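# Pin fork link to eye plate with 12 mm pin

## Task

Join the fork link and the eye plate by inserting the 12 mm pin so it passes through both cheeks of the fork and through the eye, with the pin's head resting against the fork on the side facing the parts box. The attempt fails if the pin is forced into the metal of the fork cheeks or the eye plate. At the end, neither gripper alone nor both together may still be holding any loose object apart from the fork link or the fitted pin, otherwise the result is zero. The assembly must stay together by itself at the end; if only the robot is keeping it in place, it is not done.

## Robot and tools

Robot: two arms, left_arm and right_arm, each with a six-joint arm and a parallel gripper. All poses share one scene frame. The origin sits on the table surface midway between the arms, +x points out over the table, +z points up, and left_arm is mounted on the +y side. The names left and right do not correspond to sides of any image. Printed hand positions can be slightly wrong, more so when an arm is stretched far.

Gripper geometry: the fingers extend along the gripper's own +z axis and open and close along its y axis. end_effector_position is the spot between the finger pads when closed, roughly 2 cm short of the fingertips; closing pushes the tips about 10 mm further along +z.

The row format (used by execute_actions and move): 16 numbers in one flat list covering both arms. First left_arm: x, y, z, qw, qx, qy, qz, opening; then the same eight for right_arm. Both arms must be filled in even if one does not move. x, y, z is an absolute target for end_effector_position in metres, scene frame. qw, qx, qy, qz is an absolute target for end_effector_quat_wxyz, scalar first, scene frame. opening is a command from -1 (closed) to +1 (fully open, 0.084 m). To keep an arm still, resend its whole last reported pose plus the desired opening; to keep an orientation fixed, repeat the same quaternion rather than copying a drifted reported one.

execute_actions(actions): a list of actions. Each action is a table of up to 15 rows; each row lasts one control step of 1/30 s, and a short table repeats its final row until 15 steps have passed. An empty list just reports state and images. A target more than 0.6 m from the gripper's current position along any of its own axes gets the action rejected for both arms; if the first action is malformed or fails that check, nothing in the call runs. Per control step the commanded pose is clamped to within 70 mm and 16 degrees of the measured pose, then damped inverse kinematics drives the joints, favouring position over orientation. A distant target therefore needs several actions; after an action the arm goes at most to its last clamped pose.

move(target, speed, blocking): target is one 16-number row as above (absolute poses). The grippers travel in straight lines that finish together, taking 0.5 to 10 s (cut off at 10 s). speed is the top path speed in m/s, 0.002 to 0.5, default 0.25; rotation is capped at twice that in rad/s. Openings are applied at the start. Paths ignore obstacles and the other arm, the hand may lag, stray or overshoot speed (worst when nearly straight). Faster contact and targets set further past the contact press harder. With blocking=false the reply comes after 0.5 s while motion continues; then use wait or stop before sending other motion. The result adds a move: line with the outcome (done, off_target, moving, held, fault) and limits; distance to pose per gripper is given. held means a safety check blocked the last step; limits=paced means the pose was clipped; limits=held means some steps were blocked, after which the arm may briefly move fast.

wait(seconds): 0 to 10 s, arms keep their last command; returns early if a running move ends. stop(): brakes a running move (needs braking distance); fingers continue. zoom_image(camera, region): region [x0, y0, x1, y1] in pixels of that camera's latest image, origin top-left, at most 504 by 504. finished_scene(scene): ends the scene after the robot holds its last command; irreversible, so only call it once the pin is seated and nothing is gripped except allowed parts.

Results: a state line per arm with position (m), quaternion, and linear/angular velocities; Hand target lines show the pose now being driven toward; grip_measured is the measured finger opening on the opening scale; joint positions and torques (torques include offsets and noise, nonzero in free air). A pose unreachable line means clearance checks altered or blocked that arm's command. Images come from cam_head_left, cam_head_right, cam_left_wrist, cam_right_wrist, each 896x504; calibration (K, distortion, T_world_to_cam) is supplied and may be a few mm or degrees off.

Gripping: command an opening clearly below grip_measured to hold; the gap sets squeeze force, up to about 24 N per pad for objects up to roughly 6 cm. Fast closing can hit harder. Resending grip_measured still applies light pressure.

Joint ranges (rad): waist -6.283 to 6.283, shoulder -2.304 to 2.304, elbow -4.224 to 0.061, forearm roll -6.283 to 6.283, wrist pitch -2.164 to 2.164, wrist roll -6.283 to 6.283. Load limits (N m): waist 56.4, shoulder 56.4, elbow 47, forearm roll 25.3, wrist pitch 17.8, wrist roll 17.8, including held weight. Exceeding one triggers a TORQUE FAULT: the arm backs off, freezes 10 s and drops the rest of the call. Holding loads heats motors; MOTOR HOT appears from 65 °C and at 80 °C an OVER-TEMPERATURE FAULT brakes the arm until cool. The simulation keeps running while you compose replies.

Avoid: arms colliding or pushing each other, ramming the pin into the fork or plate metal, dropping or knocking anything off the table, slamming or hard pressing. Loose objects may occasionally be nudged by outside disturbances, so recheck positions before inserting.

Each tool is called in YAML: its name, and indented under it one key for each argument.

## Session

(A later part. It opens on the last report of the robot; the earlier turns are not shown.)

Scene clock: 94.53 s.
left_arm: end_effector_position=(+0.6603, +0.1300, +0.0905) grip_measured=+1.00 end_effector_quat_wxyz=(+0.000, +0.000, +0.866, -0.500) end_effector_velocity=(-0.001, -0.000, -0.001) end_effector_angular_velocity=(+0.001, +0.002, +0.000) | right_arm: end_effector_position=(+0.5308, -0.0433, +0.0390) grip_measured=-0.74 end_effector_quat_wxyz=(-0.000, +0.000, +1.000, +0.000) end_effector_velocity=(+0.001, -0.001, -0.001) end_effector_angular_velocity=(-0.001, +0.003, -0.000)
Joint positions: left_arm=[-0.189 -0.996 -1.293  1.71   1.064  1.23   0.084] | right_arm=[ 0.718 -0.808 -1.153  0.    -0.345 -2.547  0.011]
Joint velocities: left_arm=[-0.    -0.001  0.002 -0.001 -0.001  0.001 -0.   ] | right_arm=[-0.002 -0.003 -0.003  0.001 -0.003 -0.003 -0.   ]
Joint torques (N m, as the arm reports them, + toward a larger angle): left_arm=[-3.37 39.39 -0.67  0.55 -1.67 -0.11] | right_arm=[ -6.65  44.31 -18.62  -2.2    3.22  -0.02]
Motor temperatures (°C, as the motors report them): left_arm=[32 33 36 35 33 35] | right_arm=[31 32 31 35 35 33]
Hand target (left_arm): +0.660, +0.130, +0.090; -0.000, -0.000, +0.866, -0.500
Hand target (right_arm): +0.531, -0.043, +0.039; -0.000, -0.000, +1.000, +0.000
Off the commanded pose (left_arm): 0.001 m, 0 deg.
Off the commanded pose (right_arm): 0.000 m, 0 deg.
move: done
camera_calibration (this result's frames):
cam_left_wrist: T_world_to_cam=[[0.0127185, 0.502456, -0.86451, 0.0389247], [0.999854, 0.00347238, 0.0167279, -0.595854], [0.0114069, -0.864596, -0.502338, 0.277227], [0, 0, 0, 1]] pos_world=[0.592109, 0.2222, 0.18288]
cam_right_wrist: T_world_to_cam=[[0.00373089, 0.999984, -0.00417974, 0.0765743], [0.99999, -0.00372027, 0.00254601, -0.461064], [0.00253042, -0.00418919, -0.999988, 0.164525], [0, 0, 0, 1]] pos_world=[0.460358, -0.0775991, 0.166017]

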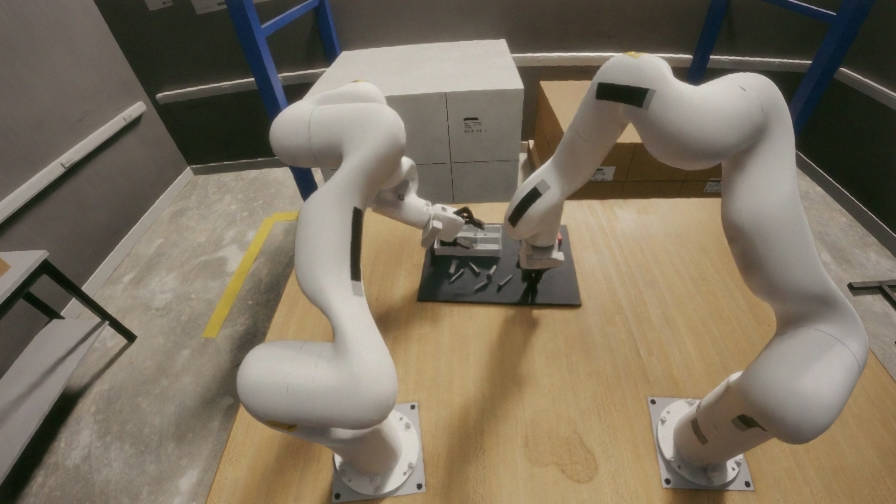

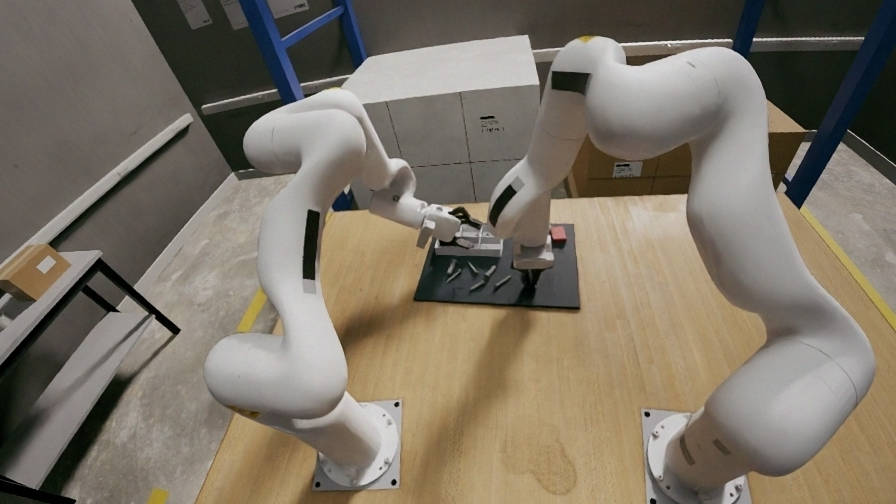

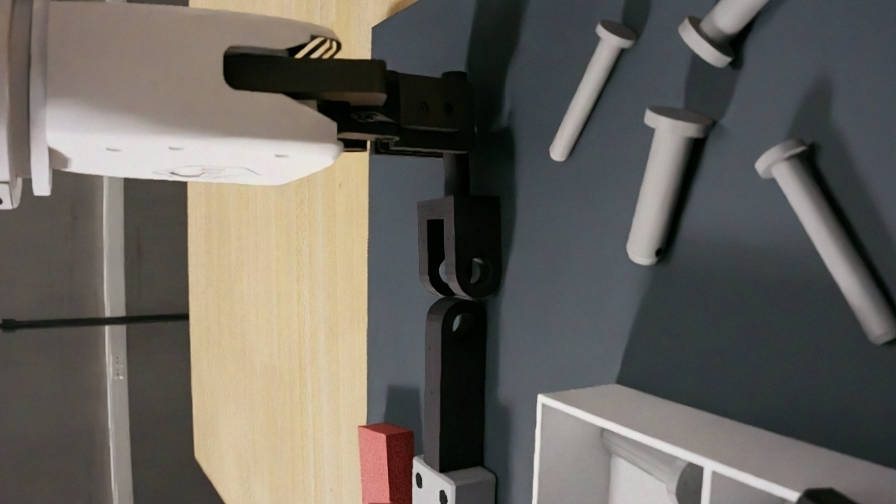

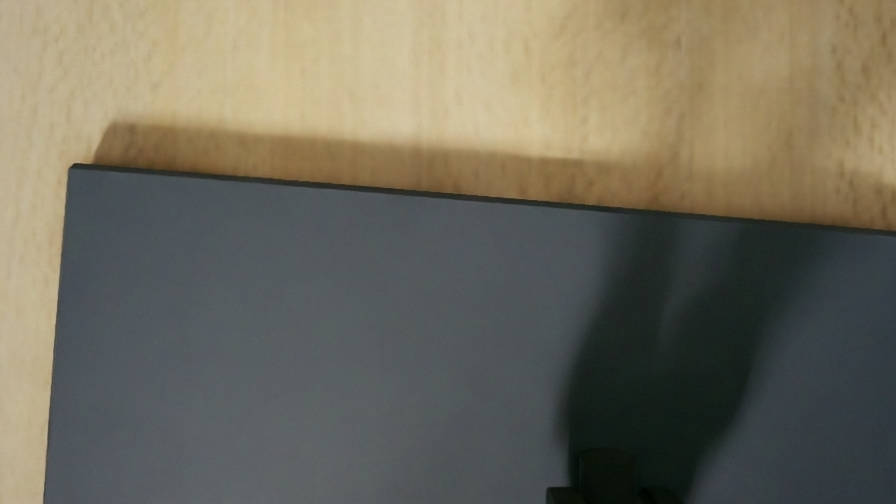

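move:
  target: [0.6,0.25,0.2,0,0,1,0,1,0.52,-0.0433,0.039,0,0,1,0,1]
  speed: 0.2

move:
  target: [0.6,0.25,0.2,0,0,1,0,1,0.52,-0.0433,0.16,0,0,1,0,1]

move:
  target: [0.6,0.25,0.2,0,0,1,0,1,0.66,-0.012,0.16,0,0,1,0,1]

zoom_image:
  camera: "cam_right_wrist"
  region: [250,60,650,440]

Scene clock: 102.67 s.
left_arm: end_effector_position=(+0.5989, +0.2496, +0.1995) grip_measured=+1.00 end_effector_quat_wxyz=(+0.001, -0.000, +1.000, -0.001) end_effector_velocity=(-0.001, +0.000, +0.001) end_effector_angular_velocity=(+0.012, +0.001, +0.001) | right_arm: end_effector_position=(+0.5200, -0.0433, +0.0390) grip_measured=+1.00 end_effector_quat_wxyz=(+0.000, +0.000, +1.000, -0.000) end_effector_velocity=(-0.001, -0.000, -0.001) end_effector_angular_velocity=(-0.001, +0.001, -0.001)
Joint positions: left_arm=[-0.361 -0.479 -1.081  3.138  0.599 -0.2    0.084] | right_arm=[ 0.729 -0.793 -1.124 -0.    -0.331 -2.536  0.084]
Joint velocities: left_arm=[-0.005  0.    -0.001  0.02   0.005 -0.023 -0.   ] | right_arm=[ 0.    -0.     0.001  0.     0.     0.001  0.   ]
Joint torques (N m, as the arm reports them, + toward a larger angle): left_arm=[  6.46  54.32 -10.75  -1.82   0.39   0.07] | right_arm=[ -0.54  38.7  -12.39  -0.76   0.04   0.12]
Motor temperatures (°C, as the motors report them): left_arm=[32 33 36 35 33 35] | right_arm=[31 32 31 35 35 33]
Hand target (left_arm): +0.599, +0.250, +0.200; +0.001, -0.000, +1.000, -0.001
Hand target (right_arm): +0.520, -0.043, +0.039; +0.000, +0.000, +1.000, -0.000
Off the commanded pose (left_arm): 0.001 m, 0 deg.
Off the commanded pose (right_arm): 0.000 m, 0 deg.
move: done
camera_calibration (this result's frames):
cam_left_wrist: T_world_to_cam=[[0.0112525, 0.999936, 0.00106229, -0.222177], [0.999851, -0.0112654, 0.0130908, -0.532297], [0.013102, 0.000914824, -0.999914, 0.318317], [0, 0, 0, 1]] pos_world=[0.530547, 0.215876, 0.325494]
cam_right_wrist: T_world_to_cam=[[0.00371095, 0.999984, -0.00424418, 0.0766554], [0.99999, -0.00369992, 0.00260444, -0.450254], [0.0025887, -0.00425381, -0.999988, 0.164598], [0, 0, 0, 1]] pos_world=[0.449539, -0.07762, 0.166094]

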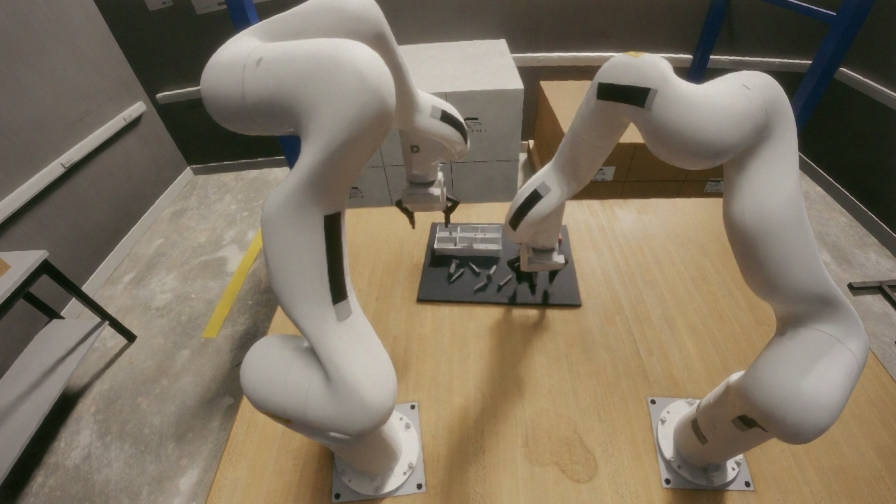

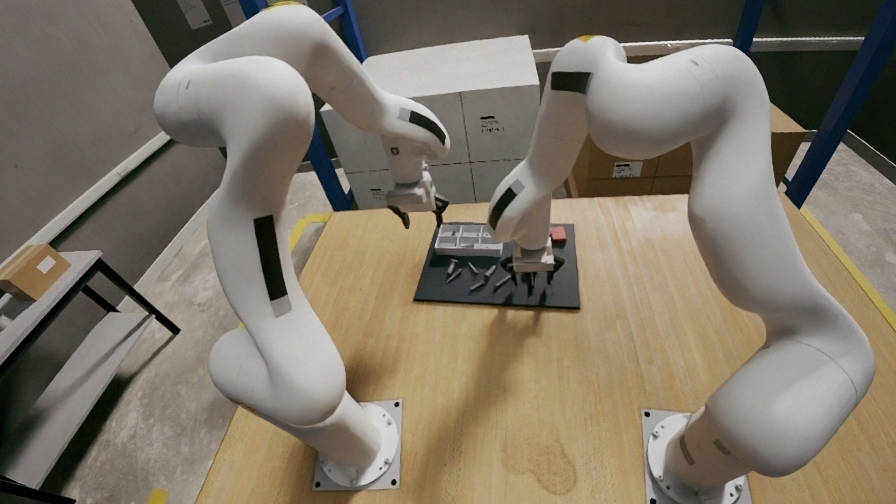

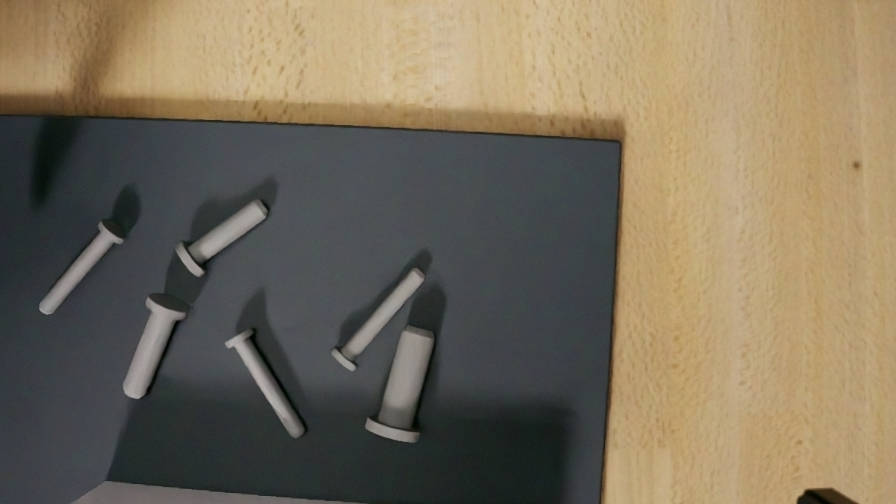

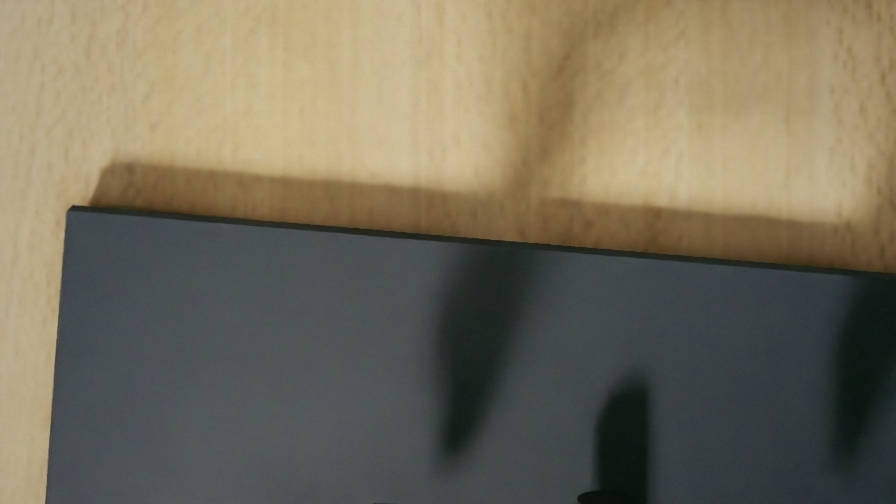

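Scene clock: 103.73 s.
left_arm: end_effector_position=(+0.6000, +0.2500, +0.2000) grip_measured=+1.00 end_effector_quat_wxyz=(+0.000, +0.000, +1.000, -0.000) end_effector_velocity=(+0.000, +0.001, -0.000) end_effector_angular_velocity=(-0.000, +0.000, +0.002) | right_arm: end_effector_position=(+0.5202, -0.0430, +0.1595) grip_measured=+1.00 end_effector_quat_wxyz=(-0.000, -0.000, +1.000, -0.000) end_effector_velocity=(+0.001, +0.000, +0.003) end_effector_angular_velocity=(+0.002, -0.002, +0.000)
Joint positions: left_arm=[-0.361 -0.481 -1.086  3.142  0.605 -0.202  0.084] | right_arm=[ 0.729 -0.571 -1.112  0.001 -0.541 -2.536  0.084]
Joint velocities: left_arm=[ 0.002 -0.    -0.    -0.    -0.    -0.     0.   ] | right_arm=[-0.     0.005 -0.001 -0.    -0.004 -0.    -0.   ]
Joint torques (N m, as the arm reports them, + toward a larger angle): left_arm=[  6.74  53.87 -10.63  -1.57   0.4   -0.3 ] | right_arm=[  2.26  36.4  -12.95  -0.84   0.64  -0.19]
Motor temperatures (°C, as the motors report them): left_arm=[32 33 36 35 33 35] | right_arm=[31 32 31 35 35 33]
Hand target (left_arm): +0.600, +0.250, +0.200; +0.000, +0.000, +1.000, -0.000
Hand target (right_arm): +0.520, -0.043, +0.160; -0.000, -0.000, +1.000, +0.000
Off the commanded pose (left_arm): 0.000 m, 0 deg.
Off the commanded pose (right_arm): 0.001 m, 0 deg.
move: done
camera_calibration (this result's frames):
cam_left_wrist: T_world_to_cam=[[0.0121192, 0.999921, 0.00335853, -0.223517], [0.999866, -0.0121553, 0.0109529, -0.532728], [0.0109929, 0.00322534, -0.999934, 0.319473], [0, 0, 0, 1]] pos_world=[0.531854, 0.215994, 0.326038]
cam_right_wrist: T_world_to_cam=[[0.00355898, 0.999985, -0.00425431, 0.0769757], [0.999992, -0.00355046, 0.00200847, -0.450698], [0.00199334, -0.00426142, -0.999989, 0.285342], [0, 0, 0, 1]] pos_world=[0.449852, -0.0773587, 0.286572]

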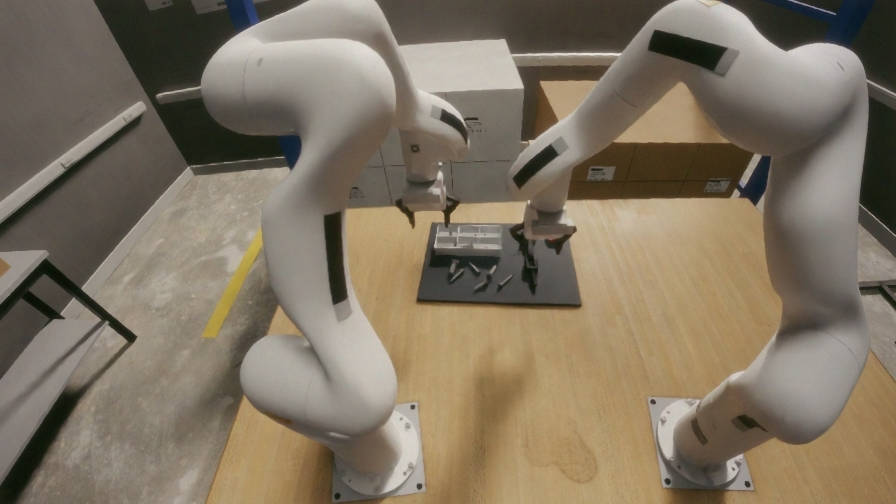

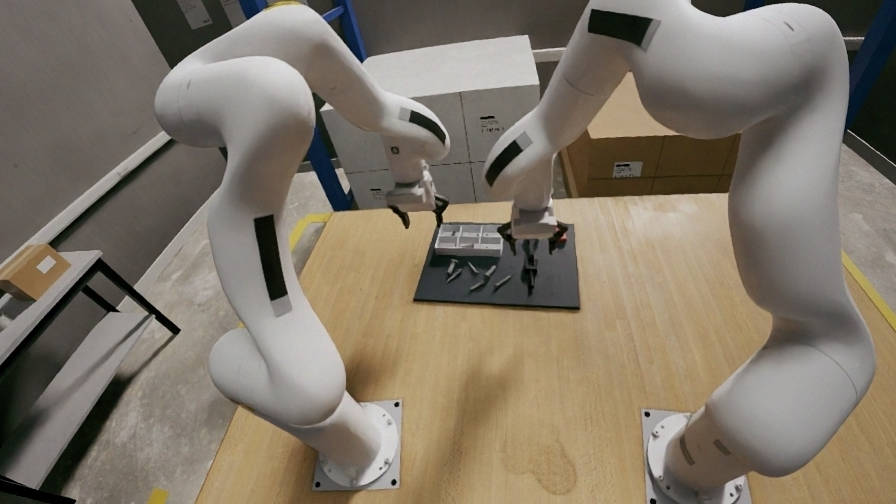

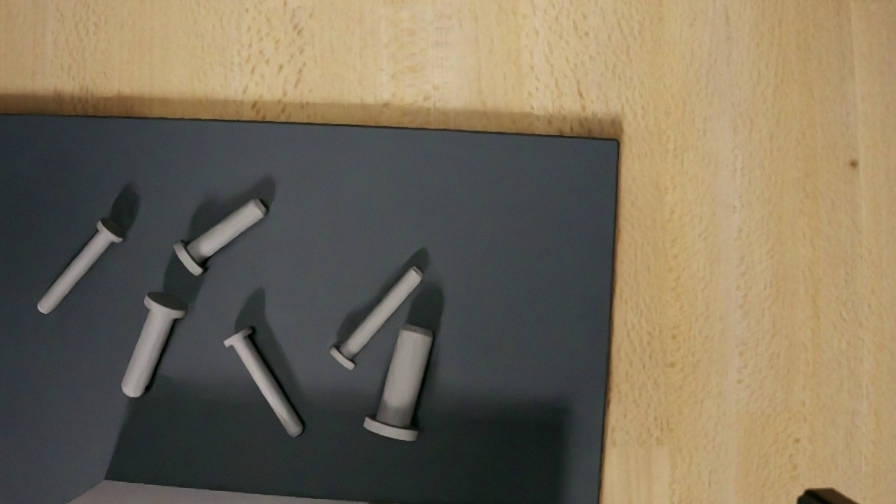

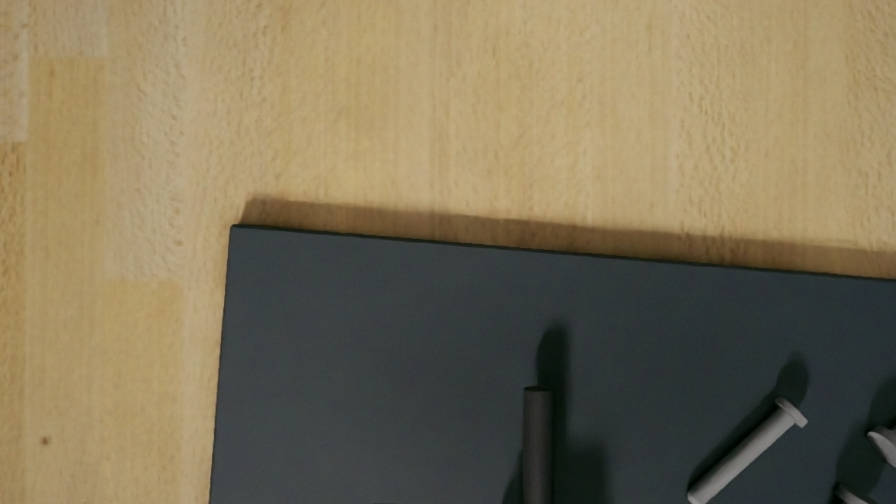

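Scene clock: 104.93 s.
left_arm: end_effector_position=(+0.6000, +0.2500, +0.2000) grip_measured=+1.00 end_effector_quat_wxyz=(+0.000, -0.000, +1.000, -0.000) end_effector_velocity=(-0.000, +0.001, -0.001) end_effector_angular_velocity=(+0.000, +0.001, +0.001) | right_arm: end_effector_position=(+0.6598, -0.0119, +0.1596) grip_measured=+1.00 end_effector_quat_wxyz=(+0.000, -0.000, +1.000, +0.000) end_effector_velocity=(+0.002, -0.000, -0.001) end_effector_angular_velocity=(-0.001, +0.004, -0.002)
Joint positions: left_arm=[-0.361 -0.481 -1.086  3.142  0.605 -0.202  0.084] | right_arm=[ 0.651 -0.86  -1.597  0.001 -0.737 -2.614  0.084]
Joint velocities: left_arm=[ 0.001 -0.001  0.     0.     0.    -0.     0.   ] | right_arm=[-0.002 -0.007 -0.011  0.001 -0.007 -0.001  0.   ]
Joint torques (N m, as the arm reports them, + toward a larger angle): left_arm=[  6.07  54.33 -10.63  -1.69   0.36  -0.26] | right_arm=[ -1.69  45.85 -15.55   0.25   0.1   -0.45]
Motor temperatures (°C, as the motors report them): left_arm=[32 33 36 35 33 35] | right_arm=[31 32 31 35 35 33]
Hand target (left_arm): +0.600, +0.250, +0.200; +0.000, +0.000, +1.000, +0.000
Hand target (right_arm): +0.660, -0.012, +0.159; -0.000, -0.000, +1.000, +0.000
Off the commanded pose (left_arm): 0.000 m, 0 deg.
Off the commanded pose (right_arm): 0.000 m, 0 deg.
move: done
camera_calibration (this result's frames):
cam_left_wrist: T_world_to_cam=[[0.0121167, 0.999921, 0.00336257, -0.223517], [0.999866, -0.0121528, 0.0109478, -0.532732], [0.0109878, 0.00322947, -0.999934, 0.319474], [0, 0, 0, 1]] pos_world=[0.531859, 0.215993, 0.326037]
cam_right_wrist: T_world_to_cam=[[0.00345015, 0.999987, -0.00372752, 0.0453471], [0.999991, -0.00344053, 0.00258467, -0.590235], [0.00257182, -0.0037364, -0.99999, 0.284904], [0, 0, 0, 1]] pos_world=[0.58934, -0.0463128, 0.286595]

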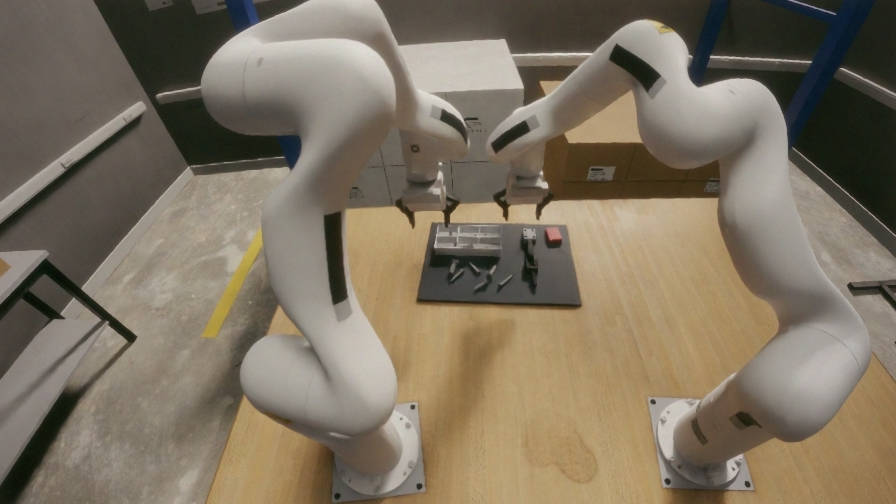

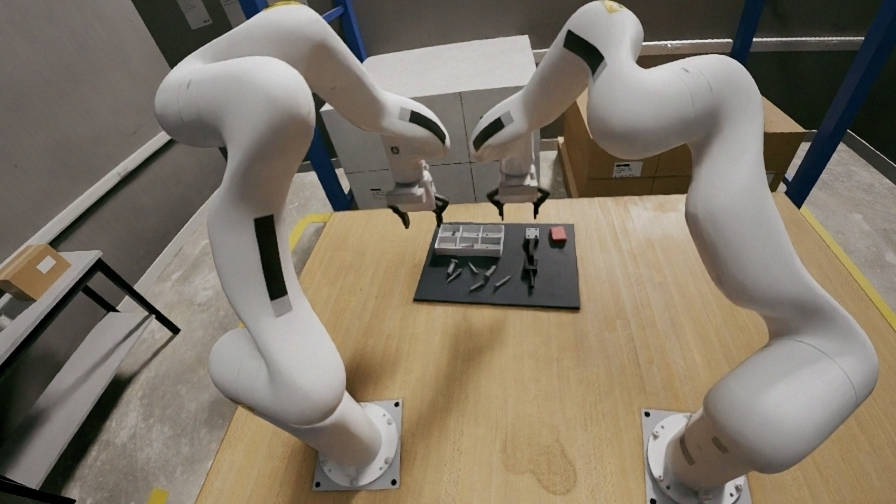

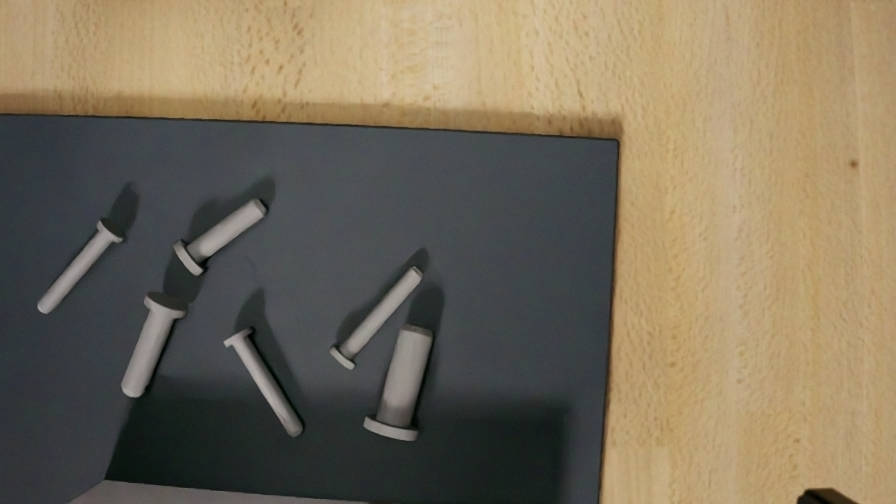

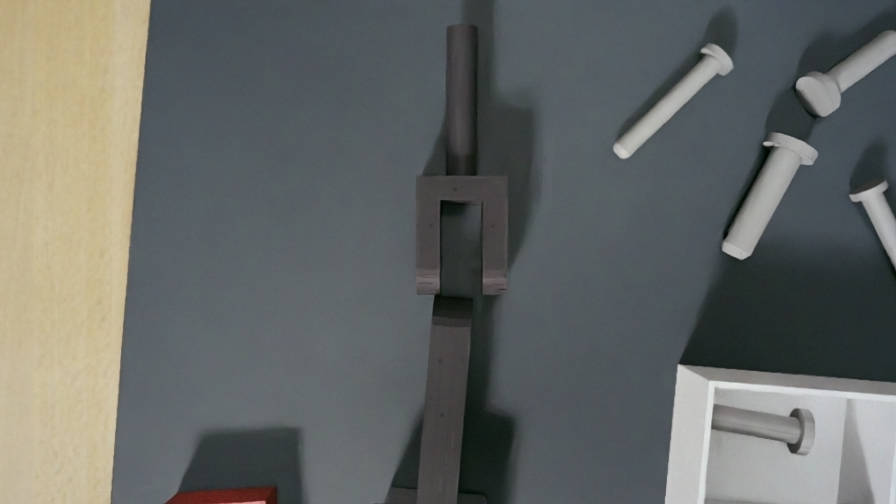

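Region (250, 60, 650, 440) of cam_right_wrist's 896x504 image, scaled by 1.260, with more detail than that image has; it fills the top 479 rows of this view, and the rest is white.

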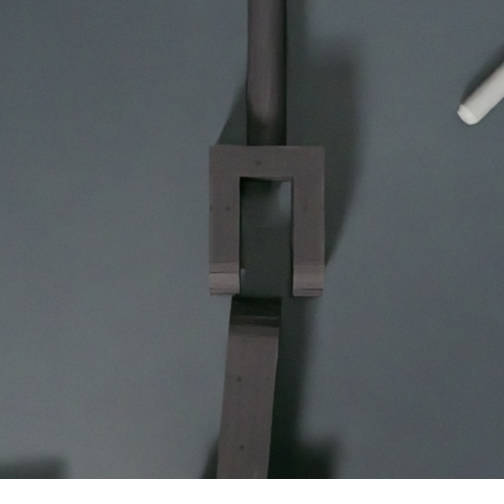

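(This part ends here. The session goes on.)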